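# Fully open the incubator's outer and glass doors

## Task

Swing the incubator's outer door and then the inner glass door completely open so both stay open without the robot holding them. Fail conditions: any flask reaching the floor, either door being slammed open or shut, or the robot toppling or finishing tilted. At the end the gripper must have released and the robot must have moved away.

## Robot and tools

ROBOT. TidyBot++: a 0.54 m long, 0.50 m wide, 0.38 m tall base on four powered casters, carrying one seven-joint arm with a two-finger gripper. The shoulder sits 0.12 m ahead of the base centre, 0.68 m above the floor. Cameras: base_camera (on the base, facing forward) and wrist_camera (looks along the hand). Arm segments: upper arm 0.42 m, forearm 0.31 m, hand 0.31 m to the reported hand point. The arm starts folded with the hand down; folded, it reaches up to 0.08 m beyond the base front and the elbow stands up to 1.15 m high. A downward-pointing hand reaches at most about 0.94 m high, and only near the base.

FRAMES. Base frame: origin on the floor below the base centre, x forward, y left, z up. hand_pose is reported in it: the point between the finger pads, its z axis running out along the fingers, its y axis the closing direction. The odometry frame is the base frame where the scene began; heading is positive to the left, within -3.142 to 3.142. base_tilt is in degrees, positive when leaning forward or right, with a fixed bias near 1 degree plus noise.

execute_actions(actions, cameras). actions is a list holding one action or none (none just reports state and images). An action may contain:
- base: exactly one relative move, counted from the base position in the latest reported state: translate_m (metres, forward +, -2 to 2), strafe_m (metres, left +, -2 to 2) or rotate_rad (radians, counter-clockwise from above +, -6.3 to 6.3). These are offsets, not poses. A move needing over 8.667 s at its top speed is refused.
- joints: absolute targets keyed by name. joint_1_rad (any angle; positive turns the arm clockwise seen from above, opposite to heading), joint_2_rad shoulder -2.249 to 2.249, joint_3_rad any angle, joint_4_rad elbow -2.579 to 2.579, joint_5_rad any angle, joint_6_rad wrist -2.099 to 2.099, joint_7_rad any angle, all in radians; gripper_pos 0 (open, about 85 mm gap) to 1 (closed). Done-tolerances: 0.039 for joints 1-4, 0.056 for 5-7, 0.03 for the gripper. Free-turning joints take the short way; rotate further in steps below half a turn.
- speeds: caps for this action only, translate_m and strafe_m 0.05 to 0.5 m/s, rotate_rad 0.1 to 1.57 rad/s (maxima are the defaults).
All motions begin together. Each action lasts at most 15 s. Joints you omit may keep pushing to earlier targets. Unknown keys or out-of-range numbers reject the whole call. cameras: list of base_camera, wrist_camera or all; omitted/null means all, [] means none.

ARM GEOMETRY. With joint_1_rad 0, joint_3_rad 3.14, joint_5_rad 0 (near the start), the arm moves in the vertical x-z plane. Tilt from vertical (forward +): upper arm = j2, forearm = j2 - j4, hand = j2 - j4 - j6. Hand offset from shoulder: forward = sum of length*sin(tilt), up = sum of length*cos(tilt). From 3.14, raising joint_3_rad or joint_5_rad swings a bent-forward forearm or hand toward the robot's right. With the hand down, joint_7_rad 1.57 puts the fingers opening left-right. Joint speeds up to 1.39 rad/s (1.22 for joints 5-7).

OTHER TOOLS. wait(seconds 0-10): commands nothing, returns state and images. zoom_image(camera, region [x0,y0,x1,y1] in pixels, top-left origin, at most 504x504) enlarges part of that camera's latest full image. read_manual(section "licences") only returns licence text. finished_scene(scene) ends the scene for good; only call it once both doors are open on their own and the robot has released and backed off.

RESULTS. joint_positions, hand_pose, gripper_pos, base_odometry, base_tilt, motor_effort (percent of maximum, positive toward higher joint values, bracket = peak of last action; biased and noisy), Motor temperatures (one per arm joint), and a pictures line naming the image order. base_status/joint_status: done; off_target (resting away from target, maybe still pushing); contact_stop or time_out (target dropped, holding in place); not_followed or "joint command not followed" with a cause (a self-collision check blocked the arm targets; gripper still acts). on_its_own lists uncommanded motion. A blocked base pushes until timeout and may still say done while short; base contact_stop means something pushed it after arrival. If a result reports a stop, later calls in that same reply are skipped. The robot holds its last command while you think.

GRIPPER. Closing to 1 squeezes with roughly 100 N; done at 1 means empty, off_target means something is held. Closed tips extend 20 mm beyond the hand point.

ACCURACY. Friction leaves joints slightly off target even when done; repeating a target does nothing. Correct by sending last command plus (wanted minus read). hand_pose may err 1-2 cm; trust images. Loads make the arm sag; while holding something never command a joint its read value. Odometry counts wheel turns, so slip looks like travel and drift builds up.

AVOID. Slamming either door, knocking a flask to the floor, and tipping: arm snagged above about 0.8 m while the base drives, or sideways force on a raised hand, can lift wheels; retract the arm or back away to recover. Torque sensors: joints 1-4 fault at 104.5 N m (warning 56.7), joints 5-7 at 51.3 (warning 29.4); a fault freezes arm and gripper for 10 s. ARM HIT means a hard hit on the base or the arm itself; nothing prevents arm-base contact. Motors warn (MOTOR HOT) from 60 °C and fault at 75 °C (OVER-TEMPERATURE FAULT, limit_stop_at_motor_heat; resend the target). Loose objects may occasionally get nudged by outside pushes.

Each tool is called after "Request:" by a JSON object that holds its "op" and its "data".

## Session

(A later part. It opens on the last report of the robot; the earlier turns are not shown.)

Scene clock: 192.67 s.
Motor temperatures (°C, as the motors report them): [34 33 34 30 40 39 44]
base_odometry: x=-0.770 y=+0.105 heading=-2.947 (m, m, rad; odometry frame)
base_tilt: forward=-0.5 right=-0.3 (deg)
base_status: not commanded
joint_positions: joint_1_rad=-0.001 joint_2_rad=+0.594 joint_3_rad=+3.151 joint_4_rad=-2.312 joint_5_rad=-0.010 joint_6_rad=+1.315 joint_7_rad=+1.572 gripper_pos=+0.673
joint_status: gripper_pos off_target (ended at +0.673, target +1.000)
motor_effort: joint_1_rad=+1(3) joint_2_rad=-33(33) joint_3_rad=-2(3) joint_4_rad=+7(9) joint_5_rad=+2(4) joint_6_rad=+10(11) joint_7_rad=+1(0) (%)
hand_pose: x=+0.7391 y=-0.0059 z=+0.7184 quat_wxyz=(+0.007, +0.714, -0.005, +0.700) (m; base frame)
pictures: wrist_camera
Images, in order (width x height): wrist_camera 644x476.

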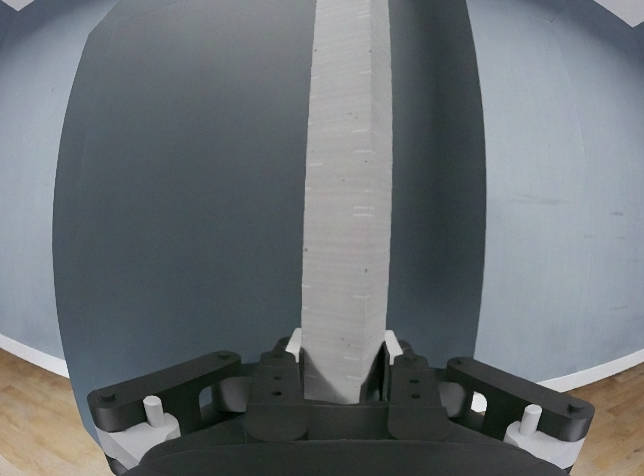

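Request:
{"op": "execute_actions", "data": {"actions": [{"base":{"translate_m":-0.04},"speeds":{"translate_m":0.07}}], "cameras": []}}

Request:
{"op": "execute_actions", "data": {"actions": [{"base":{"strafe_m":0.07},"speeds":{"strafe_m":0.07}}], "cameras": []}}

Request:
{"op": "execute_actions", "data": {"actions": [{"base":{"translate_m":-0.03},"speeds":{"translate_m":0.07}}], "cameras": []}}

Request:
{"op": "execute_actions", "data": {"actions": [{"base":{"strafe_m":0.09},"speeds":{"strafe_m":0.07}}]}}

Scene clock: 207.70 s.
Motor temperatures (°C, as the motors report them): [34 33 34 30 40 39 44]
base_odometry: x=-0.731 y=+0.113 heading=-2.946 (m, m, rad; odometry frame)
base_tilt: forward=-0.5 right=-0.3 (deg)
base_status: done
joint_positions: joint_1_rad=-0.024 joint_2_rad=+0.604 joint_3_rad=+3.137 joint_4_rad=-2.296 joint_5_rad=-0.005 joint_6_rad=+1.315 joint_7_rad=+1.572 gripper_pos=+0.673
joint_status: not commanded
motor_effort: joint_1_rad=+5(8) joint_2_rad=-30(39) joint_3_rad=+2(5) joint_4_rad=+3(8) joint_5_rad=+0(2) joint_6_rad=+7(14) joint_7_rad=+0(1) (%)
hand_pose: x=+0.7441 y=+0.0171 z=+0.7183 quat_wxyz=(-0.009, +0.712, +0.007, +0.702) (m; base frame)
pictures: none
No camera images: the call's "cameras" was empty. Leave "cameras" out to get every camera's image.

Scene clock: 209.20 s.
Motor temperatures (°C, as the motors report them): [34 33 34 30 40 39 44]
base_odometry: x=-0.718 y=+0.044 heading=-2.946 (m, m, rad; odometry frame)
base_tilt: forward=-0.6 right=-0.2 (deg)
base_status: done
joint_positions: joint_1_rad=+0.044 joint_2_rad=+0.604 joint_3_rad=+3.161 joint_4_rad=-2.297 joint_5_rad=-0.043 joint_6_rad=+1.315 joint_7_rad=+1.572 gripper_pos=+0.679
joint_status: not commanded
motor_effort: joint_1_rad=-7(9) joint_2_rad=-32(35) joint_3_rad=-9(10) joint_4_rad=+10(10) joint_5_rad=+9(10) joint_6_rad=+9(11) joint_7_rad=+1(0) (%)
hand_pose: x=+0.7424 y=-0.0485 z=+0.7185 quat_wxyz=(+0.036, +0.711, -0.035, +0.701) (m; base frame)
pictures: none
No camera images: the call's "cameras" was empty. Leave "cameras" out to get every camera's image.

Scene clock: 210.13 s.
Motor temperatures (°C, as the motors report them): [34 33 34 30 40 39 44]
base_odometry: x=-0.688 y=+0.049 heading=-2.946 (m, m, rad; odometry frame)
base_tilt: forward=-0.5 right=-0.2 (deg)
base_status: done
joint_positions: joint_1_rad=+0.008 joint_2_rad=+0.605 joint_3_rad=+3.160 joint_4_rad=-2.294 joint_5_rad=-0.041 joint_6_rad=+1.315 joint_7_rad=+1.572 gripper_pos=+0.679
joint_status: not commanded
motor_effort: joint_1_rad=-1(8) joint_2_rad=-33(37) joint_3_rad=-3(8) joint_4_rad=+6(10) joint_5_rad=+4(8) joint_6_rad=+10(13) joint_7_rad=+0(0) (%)
hand_pose: x=+0.7447 y=-0.0252 z=+0.7185 quat_wxyz=(+0.023, +0.711, -0.022, +0.702) (m; base frame)
pictures: none
No camera images: the call's "cameras" was empty. Leave "cameras" out to get every camera's image.

Scene clock: 211.90 s.
Motor temperatures (°C, as the motors report them): [34 33 34 30 40 39 44]
base_odometry: x=-0.670 y=-0.039 heading=-2.947 (m, m, rad; odometry frame)
base_tilt: forward=-0.5 right=-0.2 (deg)
base_status: done
joint_positions: joint_1_rad=+0.085 joint_2_rad=+0.605 joint_3_rad=+3.195 joint_4_rad=-2.296 joint_5_rad=-0.089 joint_6_rad=+1.315 joint_7_rad=+1.572 gripper_pos=+0.685
joint_status: not commanded
motor_effort: joint_1_rad=-15(18) joint_2_rad=-30(34) joint_3_rad=-15(16) joint_4_rad=+11(12) joint_5_rad=+15(16) joint_6_rad=+8(10) joint_7_rad=+1(1) (%)
hand_pose: x=+0.7354 y=-0.1045 z=+0.7184 quat_wxyz=(+0.079, +0.708, -0.073, +0.698) (m; base frame)
pictures: base_camera, wrist_camera
Images, in order (width x height): base_camera 644x364, wrist_camera 644x476.

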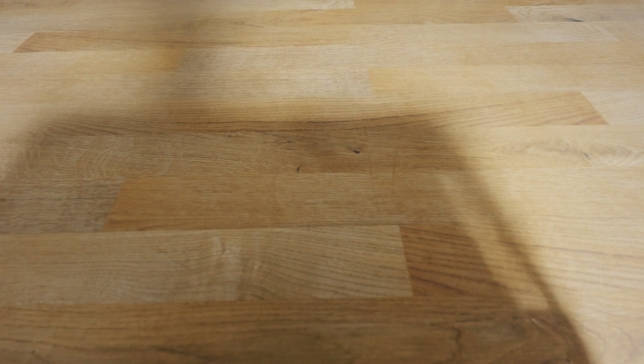

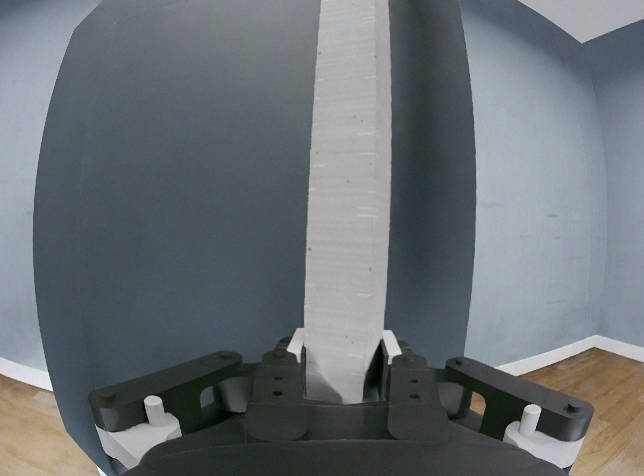

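Request:
{"op": "execute_actions", "data": {"actions": [{"base":{"translate_m":-0.05},"speeds":{"translate_m":0.07}}], "cameras": []}}

Request:
{"op": "execute_actions", "data": {"actions": [{"base":{"strafe_m":0.04},"speeds":{"strafe_m":0.07}}]}}

Scene clock: 220.17 s.
Motor temperatures (°C, as the motors report them): [34 33 34 30 40 39 44]
base_odometry: x=-0.621 y=-0.029 heading=-2.947 (m, m, rad; odometry frame)
base_tilt: forward=-0.5 right=-0.2 (deg)
base_status: done
joint_positions: joint_1_rad=+0.032 joint_2_rad=+0.604 joint_3_rad=+3.184 joint_4_rad=-2.297 joint_5_rad=-0.067 joint_6_rad=+1.315 joint_7_rad=+1.572 gripper_pos=+0.686
joint_status: not commanded
motor_effort: joint_1_rad=-5(15) joint_2_rad=-32(34) joint_3_rad=-5(14) joint_4_rad=+7(11) joint_5_rad=+7(15) joint_6_rad=+9(11) joint_7_rad=+1(1) (%)
hand_pose: x=+0.7414 y=-0.0600 z=+0.7184 quat_wxyz=(+0.050, +0.710, -0.044, +0.701) (m; base frame)
pictures: none
No camera images: the call's "cameras" was empty. Leave "cameras" out to get every camera's image.

Scene clock: 221.23 s.
Motor temperatures (°C, as the motors report them): [34 33 34 30 40 39 44]
base_odometry: x=-0.613 y=-0.068 heading=-2.947 (m, m, rad; odometry frame)
base_tilt: forward=-0.5 right=-0.2 (deg)
base_status: done
joint_positions: joint_1_rad=+0.075 joint_2_rad=+0.602 joint_3_rad=+3.189 joint_4_rad=-2.300 joint_5_rad=-0.075 joint_6_rad=+1.315 joint_7_rad=+1.572 gripper_pos=+0.686
joint_status: not commanded
motor_effort: joint_1_rad=-14(15) joint_2_rad=-30(33) joint_3_rad=-12(14) joint_4_rad=+11(12) joint_5_rad=+13(15) joint_6_rad=+8(10) joint_7_rad=+1(1) (%)
hand_pose: x=+0.7363 y=-0.0912 z=+0.7183 quat_wxyz=(+0.069, +0.710, -0.063, +0.698) (m; base frame)
pictures: base_camera, wrist_camera
Images, in order (width x height): base_camera 644x364, wrist_camera 644x476.

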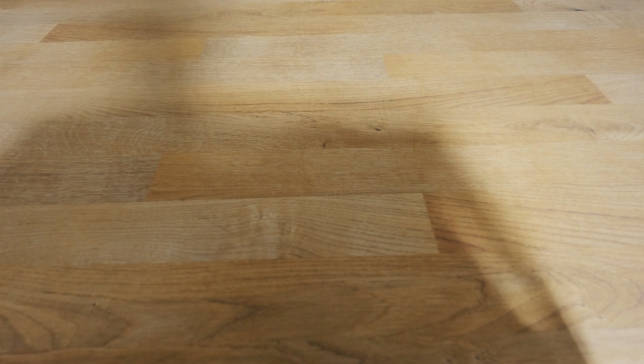

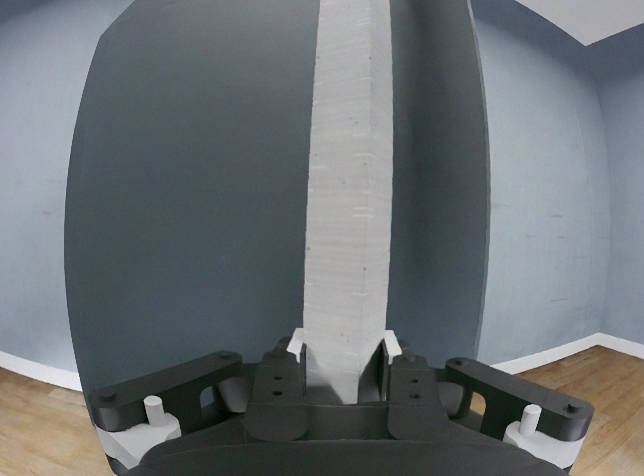

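Request:
{"op": "execute_actions", "data": {"actions": [{"base":{"translate_m":-0.04},"speeds":{"translate_m":0.07}}], "cameras": []}}

Request:
{"op": "execute_actions", "data": {"actions": [{"joints":{"gripper_pos":0}}], "cameras": []}}

Request:
{"op": "execute_actions", "data": {"actions": [{"base":{"translate_m":-0.2},"speeds":{"translate_m":0.15}}]}}

Scene clock: 229.87 s.
Motor temperatures (°C, as the motors report them): [34 33 34 30 40 39 44]
base_odometry: x=-0.574 y=-0.061 heading=-2.947 (m, m, rad; odometry frame)
base_tilt: forward=-0.6 right=-0.2 (deg)
base_status: done
joint_positions: joint_1_rad=+0.027 joint_2_rad=+0.603 joint_3_rad=+3.178 joint_4_rad=-2.298 joint_5_rad=-0.060 joint_6_rad=+1.315 joint_7_rad=+1.572 gripper_pos=+0.686
joint_status: not commanded
motor_effort: joint_1_rad=-4(13) joint_2_rad=-32(35) joint_3_rad=-5(12) joint_4_rad=+8(11) joint_5_rad=+7(13) joint_6_rad=+9(12) joint_7_rad=+1(1) (%)
hand_pose: x=+0.7416 y=-0.0515 z=+0.7183 quat_wxyz=(+0.043, +0.711, -0.038, +0.701) (m; base frame)
pictures: none
No camera images: the call's "cameras" was empty. Leave "cameras" out to get every camera's image.

Scene clock: 230.97 s.
Motor temperatures (°C, as the motors report them): [34 33 34 30 40 39 44]
base_odometry: x=-0.574 y=-0.061 heading=-2.947 (m, m, rad; odometry frame)
base_tilt: forward=-0.5 right=-0.3 (deg)
base_status: not commanded
joint_positions: joint_1_rad=+0.005 joint_2_rad=+0.603 joint_3_rad=+3.162 joint_4_rad=-2.298 joint_5_rad=-0.020 joint_6_rad=+1.315 joint_7_rad=+1.572 gripper_pos=+0.000
joint_status: all done
motor_effort: joint_1_rad=+1(4) joint_2_rad=-32(33) joint_3_rad=-1(5) joint_4_rad=+8(8) joint_5_rad=+0(7) joint_6_rad=+9(9) joint_7_rad=+0(1) (%)
hand_pose: x=+0.7436 y=-0.0175 z=+0.7181 quat_wxyz=(+0.017, +0.712, -0.012, +0.702) (m; base frame)
pictures: none
No camera images: the call's "cameras" was empty. Leave "cameras" out to get every camera's image.

Scene clock: 233.03 s.
Motor temperatures (°C, as the motors report them): [34 33 34 30 40 39 44]
base_odometry: x=-0.377 y=-0.023 heading=-2.947 (m, m, rad; odometry frame)
base_tilt: forward=-0.5 right=-0.2 (deg)
base_status: done
joint_positions: joint_1_rad=+0.005 joint_2_rad=+0.603 joint_3_rad=+3.162 joint_4_rad=-2.298 joint_5_rad=-0.020 joint_6_rad=+1.315 joint_7_rad=+1.572 gripper_pos=+0.000
joint_status: not commanded
motor_effort: joint_1_rad=+1(2) joint_2_rad=-32(34) joint_3_rad=-1(1) joint_4_rad=+7(9) joint_5_rad=+0(0) joint_6_rad=+9(10) joint_7_rad=+0(0) (%)
hand_pose: x=+0.7436 y=-0.0175 z=+0.7181 quat_wxyz=(+0.017, +0.712, -0.012, +0.702) (m; base frame)
pictures: base_camera, wrist_camera
Images, in order (width x height): base_camera 644x364, wrist_camera 644x476.

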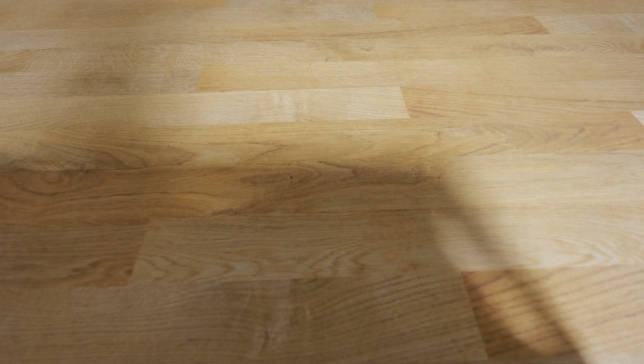

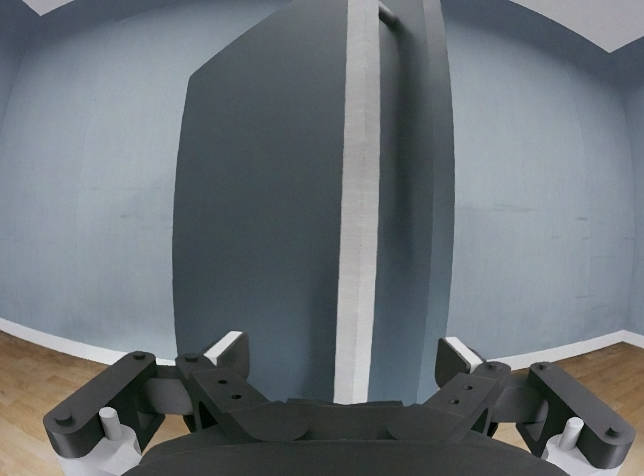

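Request:
{"op": "execute_actions", "data": {"actions": [{"base":{"strafe_m":-0.45},"joints":{"gripper_pos":1,"joint_1_rad":-0.45},"speeds":{"strafe_m":0.3}}]}}

Scene clock: 241.80 s.
Motor temperatures (°C, as the motors report them): [34 33 34 30 40 39 44]
base_odometry: x=-0.464 y=+0.419 heading=-2.947 (m, m, rad; odometry frame)
base_tilt: forward=-0.5 right=-0.3 (deg)
base_status: done
joint_positions: joint_1_rad=-0.446 joint_2_rad=+0.603 joint_3_rad=+3.159 joint_4_rad=-2.298 joint_5_rad=-0.019 joint_6_rad=+1.315 joint_7_rad=+1.572 gripper_pos=+0.999
joint_status: all done
motor_effort: joint_1_rad=+2(1) joint_2_rad=-32(33) joint_3_rad=-1(3) joint_4_rad=+8(9) joint_5_rad=+0(1) joint_6_rad=+9(9) joint_7_rad=+0(0) (%)
hand_pose: x=+0.6883 y=+0.2576 z=+0.7181 quat_wxyz=(-0.142, +0.697, +0.148, +0.687) (m; base frame)
pictures: base_camera, wrist_camera
Images, in order (width x height): base_camera 644x364, wrist_camera 644x476.

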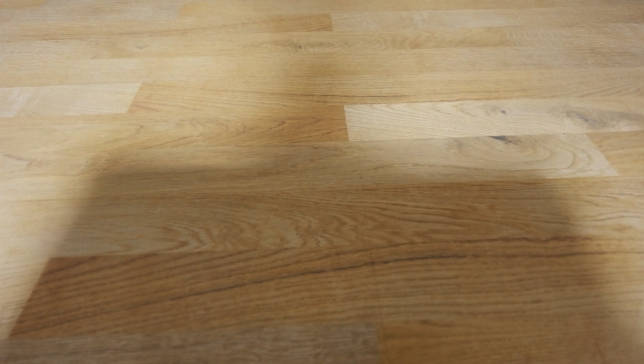

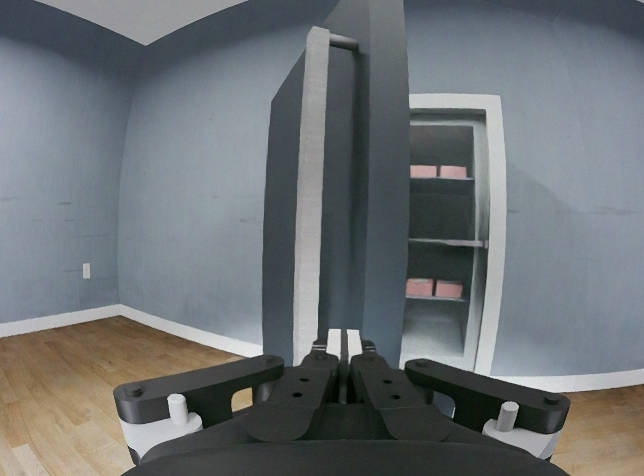

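Request:
{"op": "execute_actions", "data": {"actions": [{"base":{"strafe_m":-0.15},"speeds":{"strafe_m":0.3}}], "cameras": []}}

Request:
{"op": "execute_actions", "data": {"actions": [{"base":{"translate_m":0.33},"speeds":{"translate_m":0.2}}]}}

Scene clock: 251.57 s.
Motor temperatures (°C, as the motors report them): [34 33 34 30 40 39 44]
base_odometry: x=-0.492 y=+0.567 heading=-2.948 (m, m, rad; odometry frame)
base_tilt: forward=-0.5 right=-0.2 (deg)
base_status: done
joint_positions: joint_1_rad=-0.444 joint_2_rad=+0.603 joint_3_rad=+3.159 joint_4_rad=-2.298 joint_5_rad=-0.019 joint_6_rad=+1.315 joint_7_rad=+1.572 gripper_pos=+0.999
joint_status: not commanded
motor_effort: joint_1_rad=+1(2) joint_2_rad=-32(34) joint_3_rad=-1(2) joint_4_rad=+8(8) joint_5_rad=+0(1) joint_6_rad=+9(10) joint_7_rad=+0(0) (%)
hand_pose: x=+0.6885 y=+0.2571 z=+0.7181 quat_wxyz=(-0.141, +0.697, +0.148, +0.687) (m; base frame)
pictures: none
No camera images: the call's "cameras" was empty. Leave "cameras" out to get every camera's image.

Scene clock: 253.97 s.
Motor temperatures (°C, as the motors report them): [34 33 34 30 40 39 44]
base_odometry: x=-0.817 y=+0.504 heading=-2.948 (m, m, rad; odometry frame)
base_tilt: forward=-0.5 right=-0.3 (deg)
base_status: done
joint_positions: joint_1_rad=-0.445 joint_2_rad=+0.603 joint_3_rad=+3.159 joint_4_rad=-2.298 joint_5_rad=-0.018 joint_6_rad=+1.315 joint_7_rad=+1.572 gripper_pos=+0.999
joint_status: not commanded
motor_effort: joint_1_rad=+1(2) joint_2_rad=-32(33) joint_3_rad=-1(2) joint_4_rad=+8(9) joint_5_rad=+0(0) joint_6_rad=+9(10) joint_7_rad=+0(0) (%)
hand_pose: x=+0.6883 y=+0.2575 z=+0.7183 quat_wxyz=(-0.142, +0.697, +0.148, +0.687) (m; base frame)
pictures: base_camera, wrist_camera
Images, in order (width x height): base_camera 644x364, wrist_camera 644x476.

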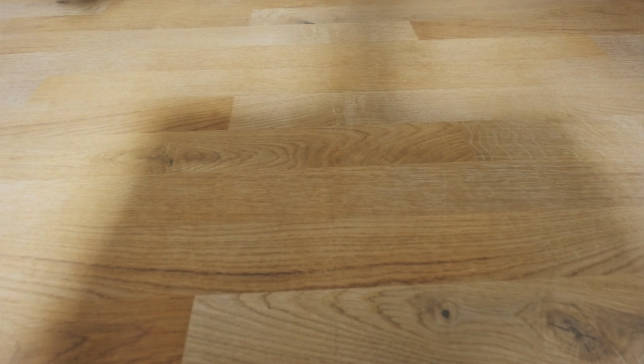

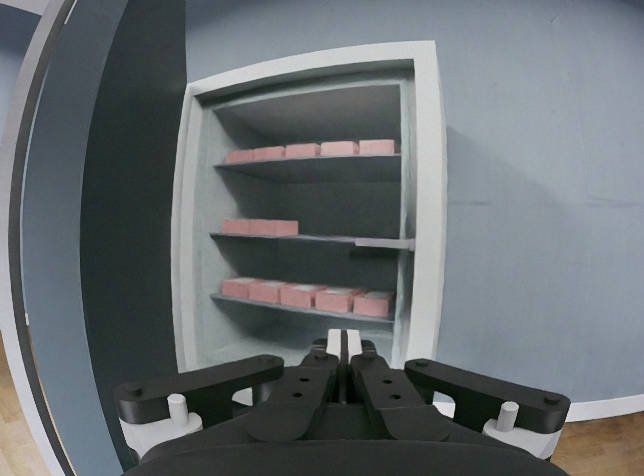

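Request:
{"op": "execute_actions", "data": {"actions": [{"base":{"translate_m":0.15},"speeds":{"translate_m":0.15}}], "cameras": ["wrist_camera"]}}

Request:
{"op": "execute_actions", "data": {"actions": [{"base":{"strafe_m":0.25},"speeds":{"strafe_m":0.07}}]}}

Scene clock: 261.67 s.
Motor temperatures (°C, as the motors report them): [34 33 34 30 40 39 44]
base_odometry: x=-0.964 y=+0.475 heading=-2.948 (m, m, rad; odometry frame)
base_tilt: forward=-0.5 right=-0.3 (deg)
base_status: done
joint_positions: joint_1_rad=-0.446 joint_2_rad=+0.603 joint_3_rad=+3.159 joint_4_rad=-2.298 joint_5_rad=-0.018 joint_6_rad=+1.315 joint_7_rad=+1.572 gripper_pos=+0.999
joint_status: not commanded
motor_effort: joint_1_rad=+1(2) joint_2_rad=-32(33) joint_3_rad=-1(2) joint_4_rad=+8(9) joint_5_rad=+0(0) joint_6_rad=+9(9) joint_7_rad=+0(1) (%)
hand_pose: x=+0.6880 y=+0.2581 z=+0.7183 quat_wxyz=(-0.142, +0.697, +0.149, +0.687) (m; base frame)
pictures: wrist_camera
Images, in order (width x height): wrist_camera 644x476.

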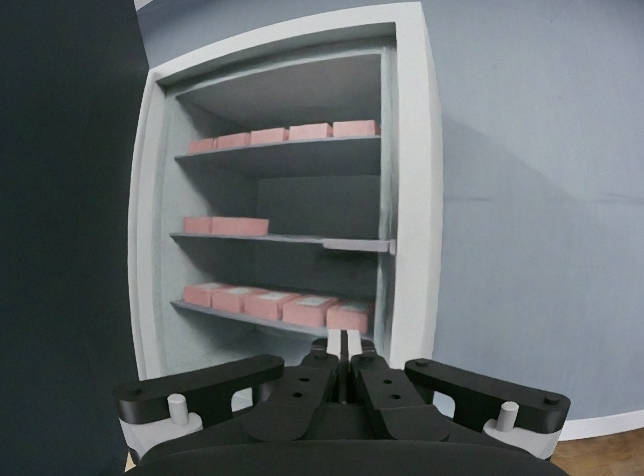

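Scene clock: 265.77 s.
Motor temperatures (°C, as the motors report them): [34 33 34 30 40 39 44]
base_odometry: x=-0.916 y=+0.229 heading=-2.948 (m, m, rad; odometry frame)
base_tilt: forward=-0.5 right=-0.3 (deg)
base_status: done
joint_positions: joint_1_rad=-0.450 joint_2_rad=+0.603 joint_3_rad=+3.157 joint_4_rad=-2.298 joint_5_rad=-0.018 joint_6_rad=+1.315 joint_7_rad=+1.572 gripper_pos=+0.999
joint_status: not commanded
motor_effort: joint_1_rad=+1(4) joint_2_rad=-32(33) joint_3_rad=-1(5) joint_4_rad=+9(9) joint_5_rad=+0(2) joint_6_rad=+9(9) joint_7_rad=+0(0) (%)
hand_pose: x=+0.6867 y=+0.2610 z=+0.7183 quat_wxyz=(-0.144, +0.696, +0.150, +0.687) (m; base frame)
pictures: base_camera, wrist_camera
Images, in order (width x height): base_camera 644x364, wrist_camera 644x476.

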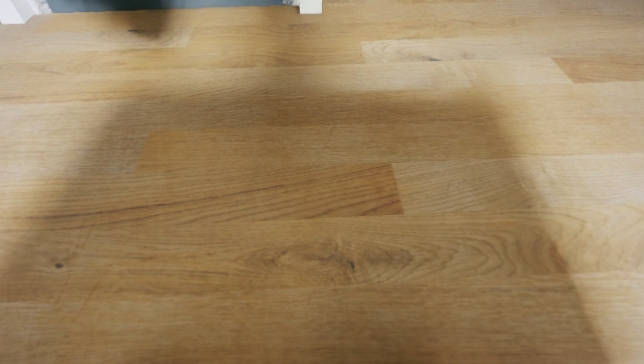

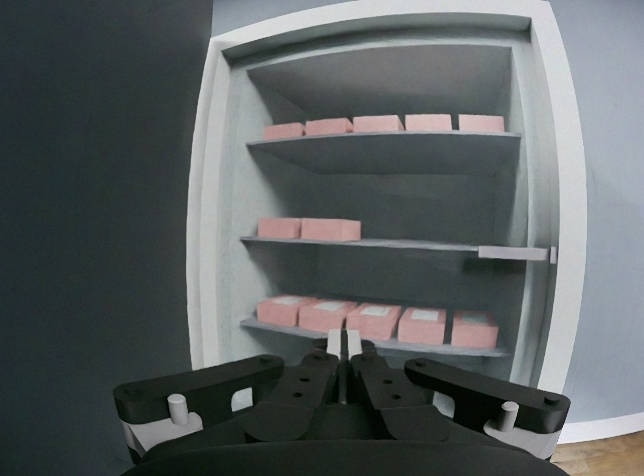

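Request:
{"op": "execute_actions", "data": {"actions": [{"base":{"strafe_m":0.25},"speeds":{"strafe_m":0.06}}]}}

Scene clock: 275.03 s.
Motor temperatures (°C, as the motors report them): [34 33 34 30 40 39 44]
base_odometry: x=-0.868 y=-0.016 heading=-2.949 (m, m, rad; odometry frame)
base_tilt: forward=-0.5 right=-0.3 (deg)
base_status: done
joint_positions: joint_1_rad=-0.452 joint_2_rad=+0.603 joint_3_rad=+3.153 joint_4_rad=-2.280 joint_5_rad=-0.010 joint_6_rad=+1.316 joint_7_rad=+1.572 gripper_pos=+0.999
joint_status: not commanded
motor_effort: joint_1_rad=+1(11) joint_2_rad=-32(35) joint_3_rad=-1(8) joint_4_rad=+8(51) joint_5_rad=+0(3) joint_6_rad=+9(12) joint_7_rad=+0(0) (%)
hand_pose: x=+0.6890 y=+0.2690 z=+0.7251 quat_wxyz=(-0.151, +0.689, +0.154, +0.692) (m; base frame)
pictures: base_camera, wrist_camera
Images, in order (width x height): base_camera 644x364, wrist_camera 644x476.

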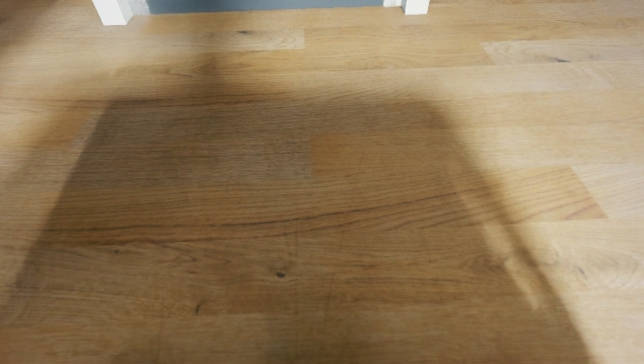

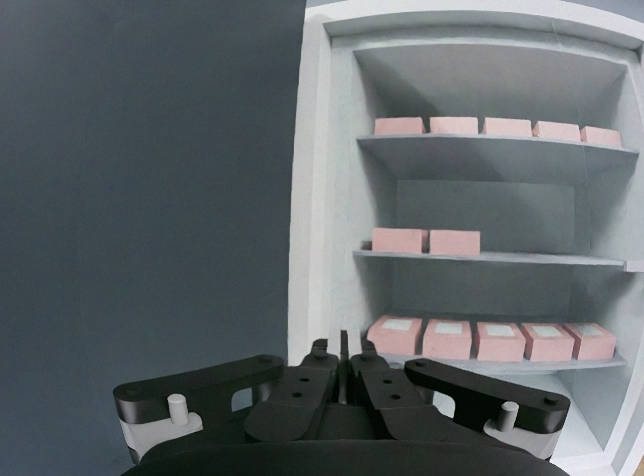

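Request:
{"op": "execute_actions", "data": {"actions": [{"base":{"strafe_m":0.12},"speeds":{"strafe_m":0.05}}]}}

Scene clock: 285.23 s.
Motor temperatures (°C, as the motors report them): [34 33 34 30 40 39 44]
base_odometry: x=-0.845 y=-0.134 heading=-2.951 (m, m, rad; odometry frame)
base_tilt: forward=-0.5 right=-0.3 (deg)
base_status: done
joint_positions: joint_1_rad=-0.451 joint_2_rad=+0.603 joint_3_rad=+3.153 joint_4_rad=-2.281 joint_5_rad=-0.010 joint_6_rad=+1.316 joint_7_rad=+1.572 gripper_pos=+0.999
joint_status: not commanded
motor_effort: joint_1_rad=+1(2) joint_2_rad=-32(33) joint_3_rad=-1(2) joint_4_rad=+8(9) joint_5_rad=+0(1) joint_6_rad=+9(9) joint_7_rad=+0(0) (%)
hand_pose: x=+0.6893 y=+0.2683 z=+0.7251 quat_wxyz=(-0.150, +0.689, +0.153, +0.692) (m; base frame)
pictures: base_camera, wrist_camera
Images, in order (width x height): base_camera 644x364, wrist_camera 644x476.

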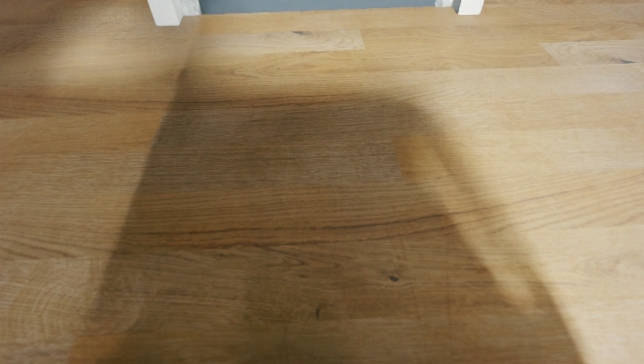

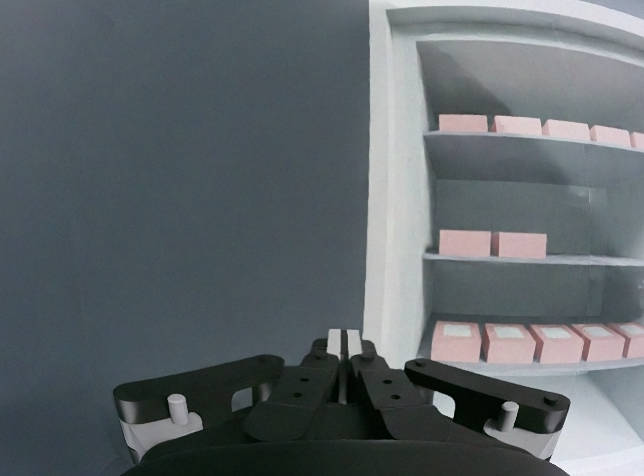

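No contact yet; continue.

Request:
{"op": "execute_actions", "data": {"actions": [{"base":{"strafe_m":0.15},"speeds":{"strafe_m":0.05}}]}}

Scene clock: 290.83 s.
Motor temperatures (°C, as the motors report them): [34 33 34 30 40 39 44]
base_odometry: x=-0.817 y=-0.282 heading=-2.952 (m, m, rad; odometry frame)
base_tilt: forward=-0.6 right=-0.3 (deg)
base_status: done
joint_positions: joint_1_rad=-0.442 joint_2_rad=+0.603 joint_3_rad=+3.153 joint_4_rad=-2.286 joint_5_rad=-0.010 joint_6_rad=+1.316 joint_7_rad=+1.572 gripper_pos=+0.999
joint_status: not commanded
motor_effort: joint_1_rad=-1(6) joint_2_rad=-32(33) joint_3_rad=-3(7) joint_4_rad=+8(12) joint_5_rad=+1(4) joint_6_rad=+9(9) joint_7_rad=+0(0) (%)
hand_pose: x=+0.6902 y=+0.2627 z=+0.7232 quat_wxyz=(-0.147, +0.692, +0.150, +0.691) (m; base frame)
pictures: base_camera, wrist_camera
Images, in order (width x height): base_camera 644x364, wrist_camera 644x476.

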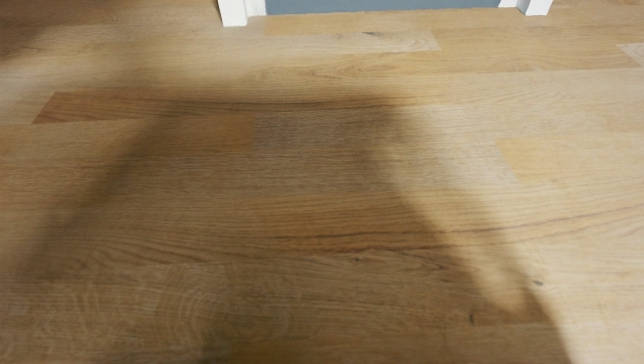

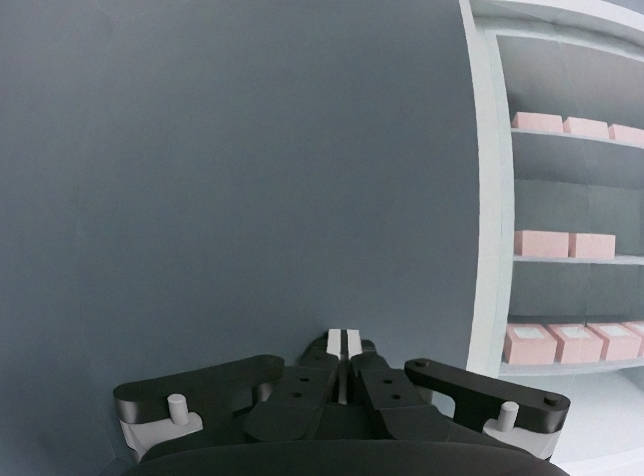

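Request:
{"op": "execute_actions", "data": {"actions": [{"base":{"strafe_m":0.12},"speeds":{"strafe_m":0.05}}]}}

Scene clock: 295.57 s.
Motor temperatures (°C, as the motors report them): [34 33 34 30 40 39 44]
base_odometry: x=-0.795 y=-0.399 heading=-2.953 (m, m, rad; odometry frame)
base_tilt: forward=-0.6 right=-0.2 (deg)
base_status: done
joint_positions: joint_1_rad=-0.329 joint_2_rad=+0.564 joint_3_rad=+3.226 joint_4_rad=-2.376 joint_5_rad=-0.092 joint_6_rad=+1.320 joint_7_rad=+1.572 gripper_pos=+0.999
joint_status: not commanded
motor_effort: joint_1_rad=-22(25) joint_2_rad=-23(32) joint_3_rad=-20(21) joint_4_rad=+21(25) joint_5_rad=+15(17) joint_6_rad=+6(9) joint_7_rad=+1(2) (%)
hand_pose: x=+0.7038 y=+0.1287 z=+0.7156 quat_wxyz=(-0.048, +0.719, +0.070, +0.690) (m; base frame)
pictures: base_camera, wrist_camera
Images, in order (width x height): base_camera 644x364, wrist_camera 644x476.

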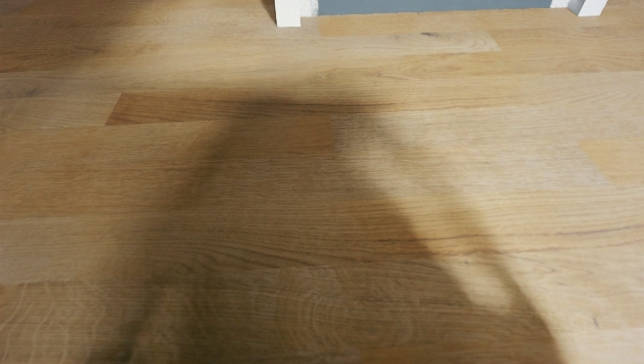

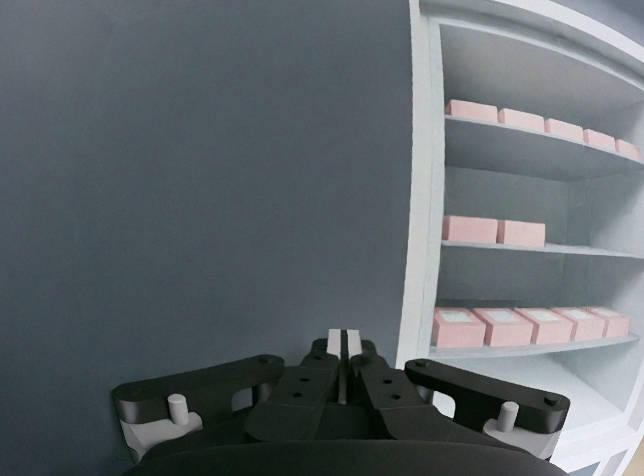

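Request:
{"op": "execute_actions", "data": {"actions": [{"base":{"strafe_m":-0.15},"speeds":{"strafe_m":0.15}}], "cameras": []}}

Request:
{"op": "execute_actions", "data": {"actions": [{"base":{"strafe_m":-0.4},"joints":{"joint_1_rad":0,"joint_2_rad":0.55,"joint_3_rad":3.14,"joint_4_rad":-2.3,"joint_5_rad":0,"joint_6_rad":1.28,"joint_7_rad":0,"gripper_pos":0.6},"speeds":{"strafe_m":0.3}}]}}

Scene clock: 304.57 s.
Motor temperatures (°C, as the motors report them): [34 33 34 30 40 39 44]
base_odometry: x=-0.823 y=-0.252 heading=-2.955 (m, m, rad; odometry frame)
base_tilt: forward=-0.5 right=-0.3 (deg)
base_status: done
joint_positions: joint_1_rad=-0.446 joint_2_rad=+0.592 joint_3_rad=+3.157 joint_4_rad=-2.319 joint_5_rad=-0.017 joint_6_rad=+1.320 joint_7_rad=+1.572 gripper_pos=+0.999
joint_status: not commanded
motor_effort: joint_1_rad=+1(21) joint_2_rad=-31(32) joint_3_rad=-1(19) joint_4_rad=+7(21) joint_5_rad=+0(15) joint_6_rad=+9(11) joint_7_rad=+0(2) (%)
hand_pose: x=+0.6811 y=+0.2564 z=+0.7182 quat_wxyz=(-0.143, +0.699, +0.150, +0.685) (m; base frame)
pictures: none
No camera images: the call's "cameras" was empty. Leave "cameras" out to get every camera's image.

Scene clock: 306.97 s.
Motor temperatures (°C, as the motors report them): [34 33 34 30 40 39 44]
base_odometry: x=-0.896 y=+0.142 heading=-2.956 (m, m, rad; odometry frame)
base_tilt: forward=-0.5 right=-0.2 (deg)
base_status: done
joint_positions: joint_1_rad=+0.006 joint_2_rad=+0.567 joint_3_rad=+3.154 joint_4_rad=-2.319 joint_5_rad=-0.016 joint_6_rad=+1.320 joint_7_rad=+0.026 gripper_pos=+0.600
joint_status: all done
motor_effort: joint_1_rad=+2(2) joint_2_rad=-31(32) joint_3_rad=-1(4) joint_4_rad=+9(9) joint_5_rad=+0(1) joint_6_rad=+8(10) joint_7_rad=+1(0) (%)
hand_pose: x=+0.7357 y=-0.0132 z=+0.7340 quat_wxyz=(-0.486, +0.498, -0.500, +0.516) (m; base frame)
pictures: base_camera, wrist_camera
Images, in order (width x height): base_camera 644x364, wrist_camera 644x476.

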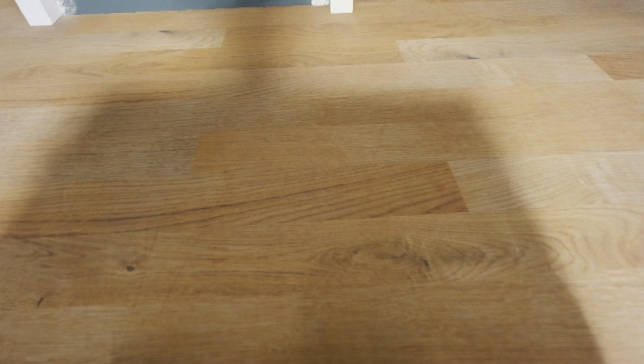

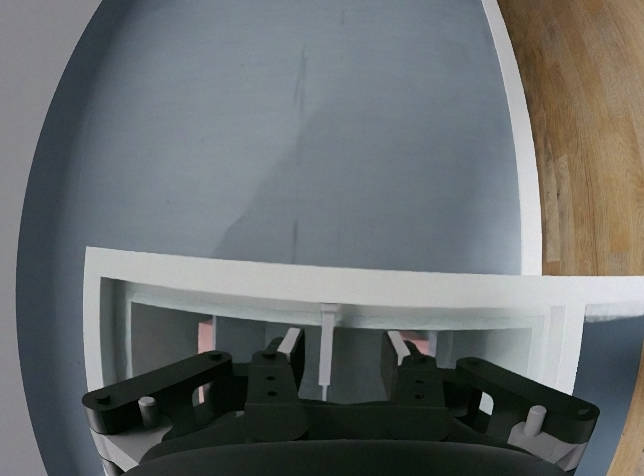

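Request:
{"op": "execute_actions", "data": {"actions": [{"joints":{"joint_7_rad":3.1},"base":{"strafe_m":0.08}}], "cameras": ["wrist_camera"]}}

Scene clock: 314.07 s.
Motor temperatures (°C, as the motors report them): [34 33 34 30 40 39 44]
base_odometry: x=-0.882 y=+0.063 heading=-2.956 (m, m, rad; odometry frame)
base_tilt: forward=-0.6 right=-0.2 (deg)
base_status: done
joint_positions: joint_1_rad=-0.003 joint_2_rad=+0.567 joint_3_rad=+3.153 joint_4_rad=-2.319 joint_5_rad=-0.015 joint_6_rad=+1.320 joint_7_rad=+3.086 gripper_pos=+0.600
joint_status: all done
motor_effort: joint_1_rad=+2(3) joint_2_rad=-31(32) joint_3_rad=-1(3) joint_4_rad=+8(9) joint_5_rad=+0(2) joint_6_rad=+9(9) joint_7_rad=+0(0) (%)
hand_pose: x=+0.7357 y=-0.0072 z=+0.7342 quat_wxyz=(+0.493, +0.517, +0.480, +0.509) (m; base frame)
pictures: wrist_camera
Images, in order (width x height): wrist_camera 644x476.

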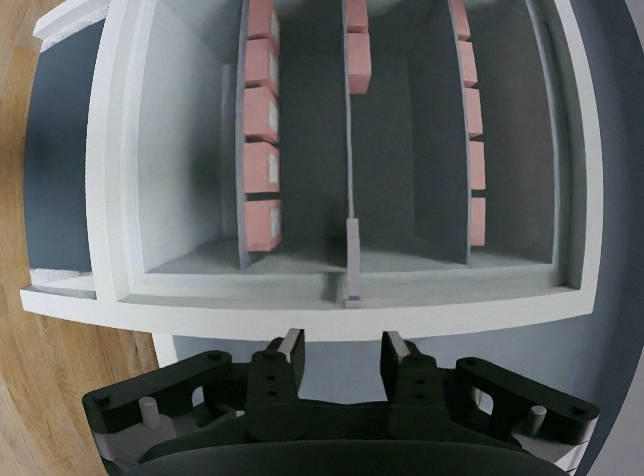

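Request:
{"op": "execute_actions", "data": {"actions": [{"base":{"strafe_m":0.045}}], "cameras": []}}

Request:
{"op": "execute_actions", "data": {"actions": [{"base":{"translate_m":0.14},"speeds":{"translate_m":0.15}}], "cameras": ["wrist_camera"]}}

Scene clock: 321.93 s.
Motor temperatures (°C, as the motors report them): [34 33 34 30 40 39 44]
base_odometry: x=-0.873 y=+0.019 heading=-2.957 (m, m, rad; odometry frame)
base_tilt: forward=-0.5 right=-0.3 (deg)
base_status: done
joint_positions: joint_1_rad=-0.004 joint_2_rad=+0.566 joint_3_rad=+3.153 joint_4_rad=-2.319 joint_5_rad=-0.015 joint_6_rad=+1.320 joint_7_rad=+3.086 gripper_pos=+0.600
joint_status: not commanded
motor_effort: joint_1_rad=+1(3) joint_2_rad=-31(32) joint_3_rad=-1(4) joint_4_rad=+7(9) joint_5_rad=+0(1) joint_6_rad=+9(9) joint_7_rad=+0(0) (%)
hand_pose: x=+0.7357 y=-0.0066 z=+0.7345 quat_wxyz=(+0.493, +0.517, +0.480, +0.509) (m; base frame)
pictures: none
No camera images: the call's "cameras" was empty. Leave "cameras" out to get every camera's image.

Scene clock: 323.50 s.
Motor temperatures (°C, as the motors report them): [34 33 34 30 40 39 44]
base_odometry: x=-1.011 y=-0.007 heading=-2.957 (m, m, rad; odometry frame)
base_tilt: forward=-0.5 right=-0.3 (deg)
base_status: done
joint_positions: joint_1_rad=-0.004 joint_2_rad=+0.561 joint_3_rad=+3.153 joint_4_rad=-2.317 joint_5_rad=-0.015 joint_6_rad=+1.320 joint_7_rad=+3.086 gripper_pos=+0.600
joint_status: not commanded
motor_effort: joint_1_rad=+1(2) joint_2_rad=-31(33) joint_3_rad=-1(2) joint_4_rad=+8(9) joint_5_rad=+0(1) joint_6_rad=+9(10) joint_7_rad=+0(0) (%)
hand_pose: x=+0.7360 y=-0.0068 z=+0.7380 quat_wxyz=(+0.495, +0.515, +0.478, +0.511) (m; base frame)
pictures: wrist_camera
Images, in order (width x height): wrist_camera 644x476.

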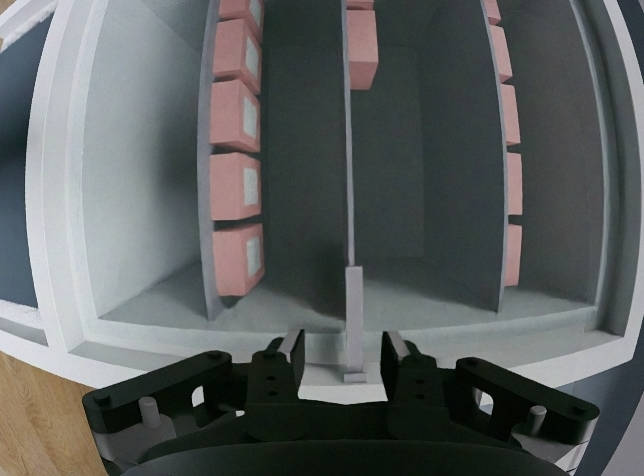

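Request:
{"op": "execute_actions", "data": {"actions": [{"base":{"translate_m":0.15},"speeds":{"translate_m":0.15}}], "cameras": ["wrist_camera"]}}

Scene clock: 332.87 s.
Motor temperatures (°C, as the motors report them): [34 33 34 30 40 39 44]
base_odometry: x=-1.158 y=-0.035 heading=-2.956 (m, m, rad; odometry frame)
base_tilt: forward=-0.5 right=-0.2 (deg)
base_status: done
joint_positions: joint_1_rad=-0.004 joint_2_rad=+0.559 joint_3_rad=+3.153 joint_4_rad=-2.316 joint_5_rad=-0.015 joint_6_rad=+1.319 joint_7_rad=+3.086 gripper_pos=+0.600
joint_status: not commanded
motor_effort: joint_1_rad=+1(4) joint_2_rad=-31(33) joint_3_rad=+0(3) joint_4_rad=+9(9) joint_5_rad=+0(0) joint_6_rad=+9(9) joint_7_rad=+0(0) (%)
hand_pose: x=+0.7363 y=-0.0068 z=+0.7396 quat_wxyz=(+0.496, +0.514, +0.478, +0.512) (m; base frame)
pictures: wrist_camera
Images, in order (width x height): wrist_camera 644x476.

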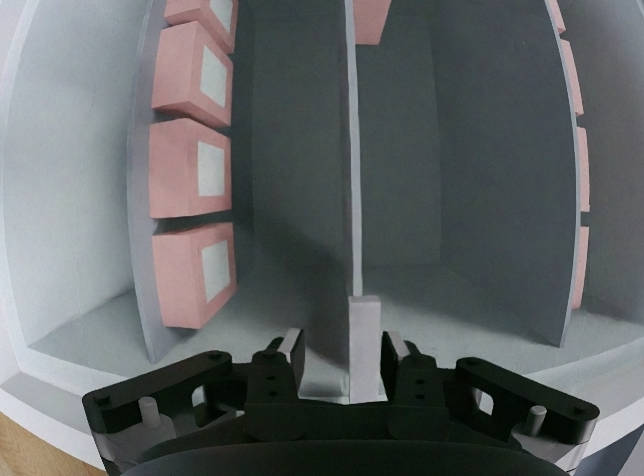

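Request:
{"op": "execute_actions", "data": {"actions": [{"joints":{"joint_2_rad":0.53,"joint_6_rad":1.265},"base":{"strafe_m":-0.01}}], "cameras": ["wrist_camera"]}}

Request:
{"op": "execute_actions", "data": {"actions": [{"base":{"translate_m":0.035},"speeds":{"translate_m":0.05}}], "cameras": ["wrist_camera"]}}

Scene clock: 343.57 s.
Motor temperatures (°C, as the motors report them): [34 33 34 30 40 39 44]
base_odometry: x=-1.160 y=-0.025 heading=-2.956 (m, m, rad; odometry frame)
base_tilt: forward=-0.5 right=-0.3 (deg)
base_status: done
joint_positions: joint_1_rad=+0.000 joint_2_rad=+0.543 joint_3_rad=+3.153 joint_4_rad=-2.316 joint_5_rad=-0.015 joint_6_rad=+1.307 joint_7_rad=+3.086 gripper_pos=+0.600
joint_status: all done
motor_effort: joint_1_rad=+1(4) joint_2_rad=-31(33) joint_3_rad=-1(2) joint_4_rad=+9(10) joint_5_rad=+0(1) joint_6_rad=+9(10) joint_7_rad=+0(0) (%)
hand_pose: x=+0.7353 y=-0.0089 z=+0.7458 quat_wxyz=(+0.497, +0.514, +0.476, +0.512) (m; base frame)
pictures: wrist_camera
Images, in order (width x height): wrist_camera 644x476.

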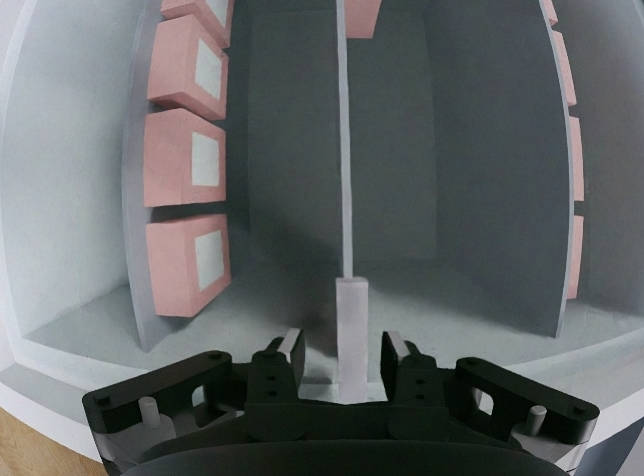

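Scene clock: 344.73 s.
Motor temperatures (°C, as the motors report them): [34 33 34 30 40 39 44]
base_odometry: x=-1.195 y=-0.031 heading=-2.956 (m, m, rad; odometry frame)
base_tilt: forward=-0.6 right=-0.3 (deg)
base_status: done
joint_positions: joint_1_rad=+0.000 joint_2_rad=+0.542 joint_3_rad=+3.153 joint_4_rad=-2.316 joint_5_rad=-0.015 joint_6_rad=+1.306 joint_7_rad=+3.086 gripper_pos=+0.600
joint_status: not commanded
motor_effort: joint_1_rad=+1(5) joint_2_rad=-30(33) joint_3_rad=+0(1) joint_4_rad=+9(9) joint_5_rad=+0(1) joint_6_rad=+9(9) joint_7_rad=+0(0) (%)
hand_pose: x=+0.7353 y=-0.0088 z=+0.7466 quat_wxyz=(+0.497, +0.514, +0.476, +0.512) (m; base frame)
pictures: wrist_camera
Images, in order (width x height): wrist_camera 644x476.

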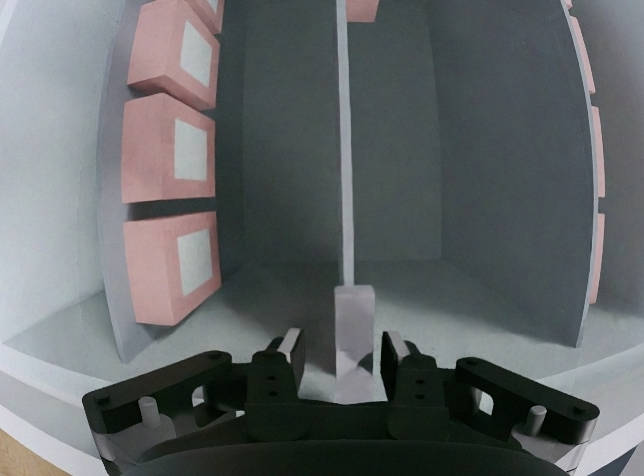

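Request:
{"op": "execute_actions", "data": {"actions": [{"joints":{"joint_2_rad":0.45,"joint_6_rad":1.25,"gripper_pos":0.65}}], "cameras": ["wrist_camera"]}}

Scene clock: 354.17 s.
Motor temperatures (°C, as the motors report them): [34 33 34 30 40 39 44]
base_odometry: x=-1.195 y=-0.031 heading=-2.956 (m, m, rad; odometry frame)
base_tilt: forward=-0.6 right=-0.3 (deg)
base_status: not commanded
joint_positions: joint_1_rad=+0.000 joint_2_rad=+0.493 joint_3_rad=+3.153 joint_4_rad=-2.316 joint_5_rad=-0.014 joint_6_rad=+1.260 joint_7_rad=+3.086 gripper_pos=+0.650
joint_status: joint_2_rad off_target (ended at +0.493, target +0.450); the others done
motor_effort: joint_1_rad=+0(3) joint_2_rad=-35(36) joint_3_rad=+0(1) joint_4_rad=+13(14) joint_5_rad=+0(1) joint_6_rad=+13(14) joint_7_rad=+1(0) (%)
hand_pose: x=+0.7321 y=-0.0086 z=+0.7618 quat_wxyz=(+0.497, +0.514, +0.475, +0.513) (m; base frame)
pictures: wrist_camera
Images, in order (width x height): wrist_camera 644x476.

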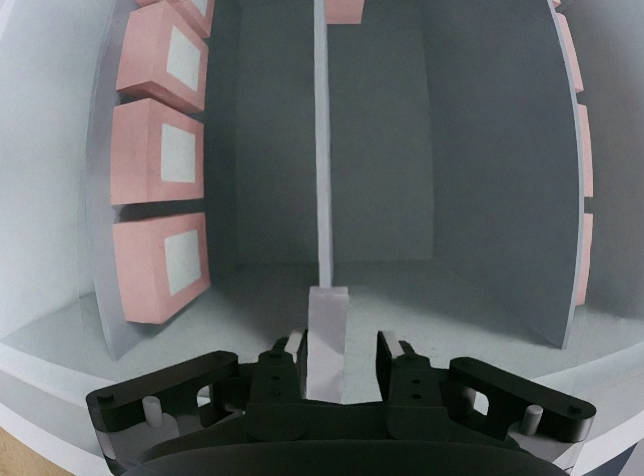

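Request:
{"op": "execute_actions", "data": {"actions": [{"joints":{"joint_2_rad":0.38,"joint_6_rad":1.25}}], "cameras": ["wrist_camera"]}}

Scene clock: 358.17 s.
Motor temperatures (°C, as the motors report them): [34 33 34 30 40 39 44]
base_odometry: x=-1.195 y=-0.031 heading=-2.956 (m, m, rad; odometry frame)
base_tilt: forward=-0.5 right=-0.3 (deg)
base_status: not commanded
joint_positions: joint_1_rad=+0.000 joint_2_rad=+0.470 joint_3_rad=+3.153 joint_4_rad=-2.317 joint_5_rad=-0.014 joint_6_rad=+1.218 joint_7_rad=+3.086 gripper_pos=+0.650
joint_status: joint_2_rad off_target (ended at +0.470, target +0.380); the others done
motor_effort: joint_1_rad=+1(1) joint_2_rad=-43(43) joint_3_rad=+0(2) joint_4_rad=+15(15) joint_5_rad=+0(1) joint_6_rad=+20(20) joint_7_rad=+1(0) (%)
hand_pose: x=+0.7300 y=-0.0086 z=+0.7627 quat_wxyz=(+0.493, +0.519, +0.479, +0.508) (m; base frame)
pictures: wrist_camera
Images, in order (width x height): wrist_camera 644x476.

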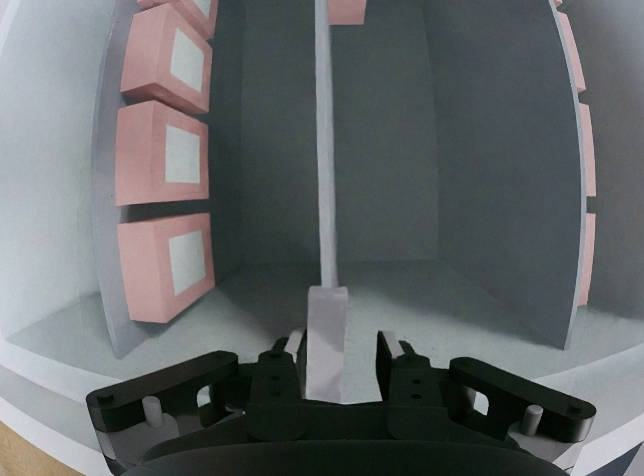

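Request:
{"op": "execute_actions", "data": {"actions": [{"joints":{"joint_2_rad":0.62,"joint_6_rad":1.3}}], "cameras": ["wrist_camera"]}}

Scene clock: 362.57 s.
Motor temperatures (°C, as the motors report them): [34 33 34 30 40 39 44]
base_odometry: x=-1.195 y=-0.031 heading=-2.956 (m, m, rad; odometry frame)
base_tilt: forward=-0.5 right=-0.3 (deg)
base_status: not commanded
joint_positions: joint_1_rad=+0.000 joint_2_rad=+0.556 joint_3_rad=+3.153 joint_4_rad=-2.300 joint_5_rad=-0.014 joint_6_rad=+1.306 joint_7_rad=+3.086 gripper_pos=+0.650
joint_status: joint_2_rad off_target (ended at +0.556, target +0.620); the others done
motor_effort: joint_1_rad=+1(3) joint_2_rad=-23(43) joint_3_rad=-1(1) joint_4_rad=+5(15) joint_5_rad=+0(1) joint_6_rad=+2(19) joint_7_rad=+0(0) (%)
hand_pose: x=+0.7408 y=-0.0083 z=+0.7435 quat_wxyz=(+0.497, +0.513, +0.476, +0.512) (m; base frame)
pictures: wrist_camera
Images, in order (width x height): wrist_camera 644x476.

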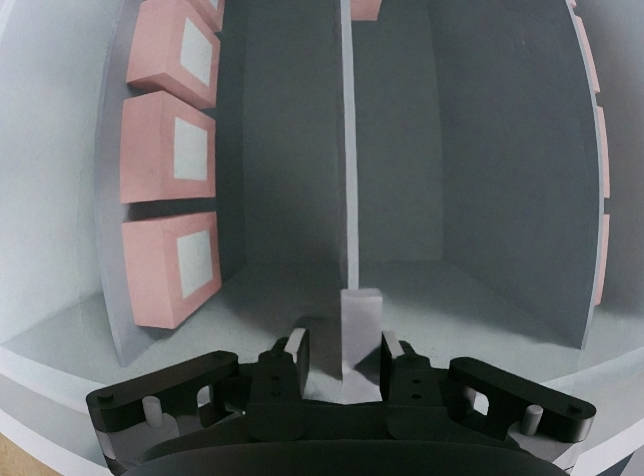

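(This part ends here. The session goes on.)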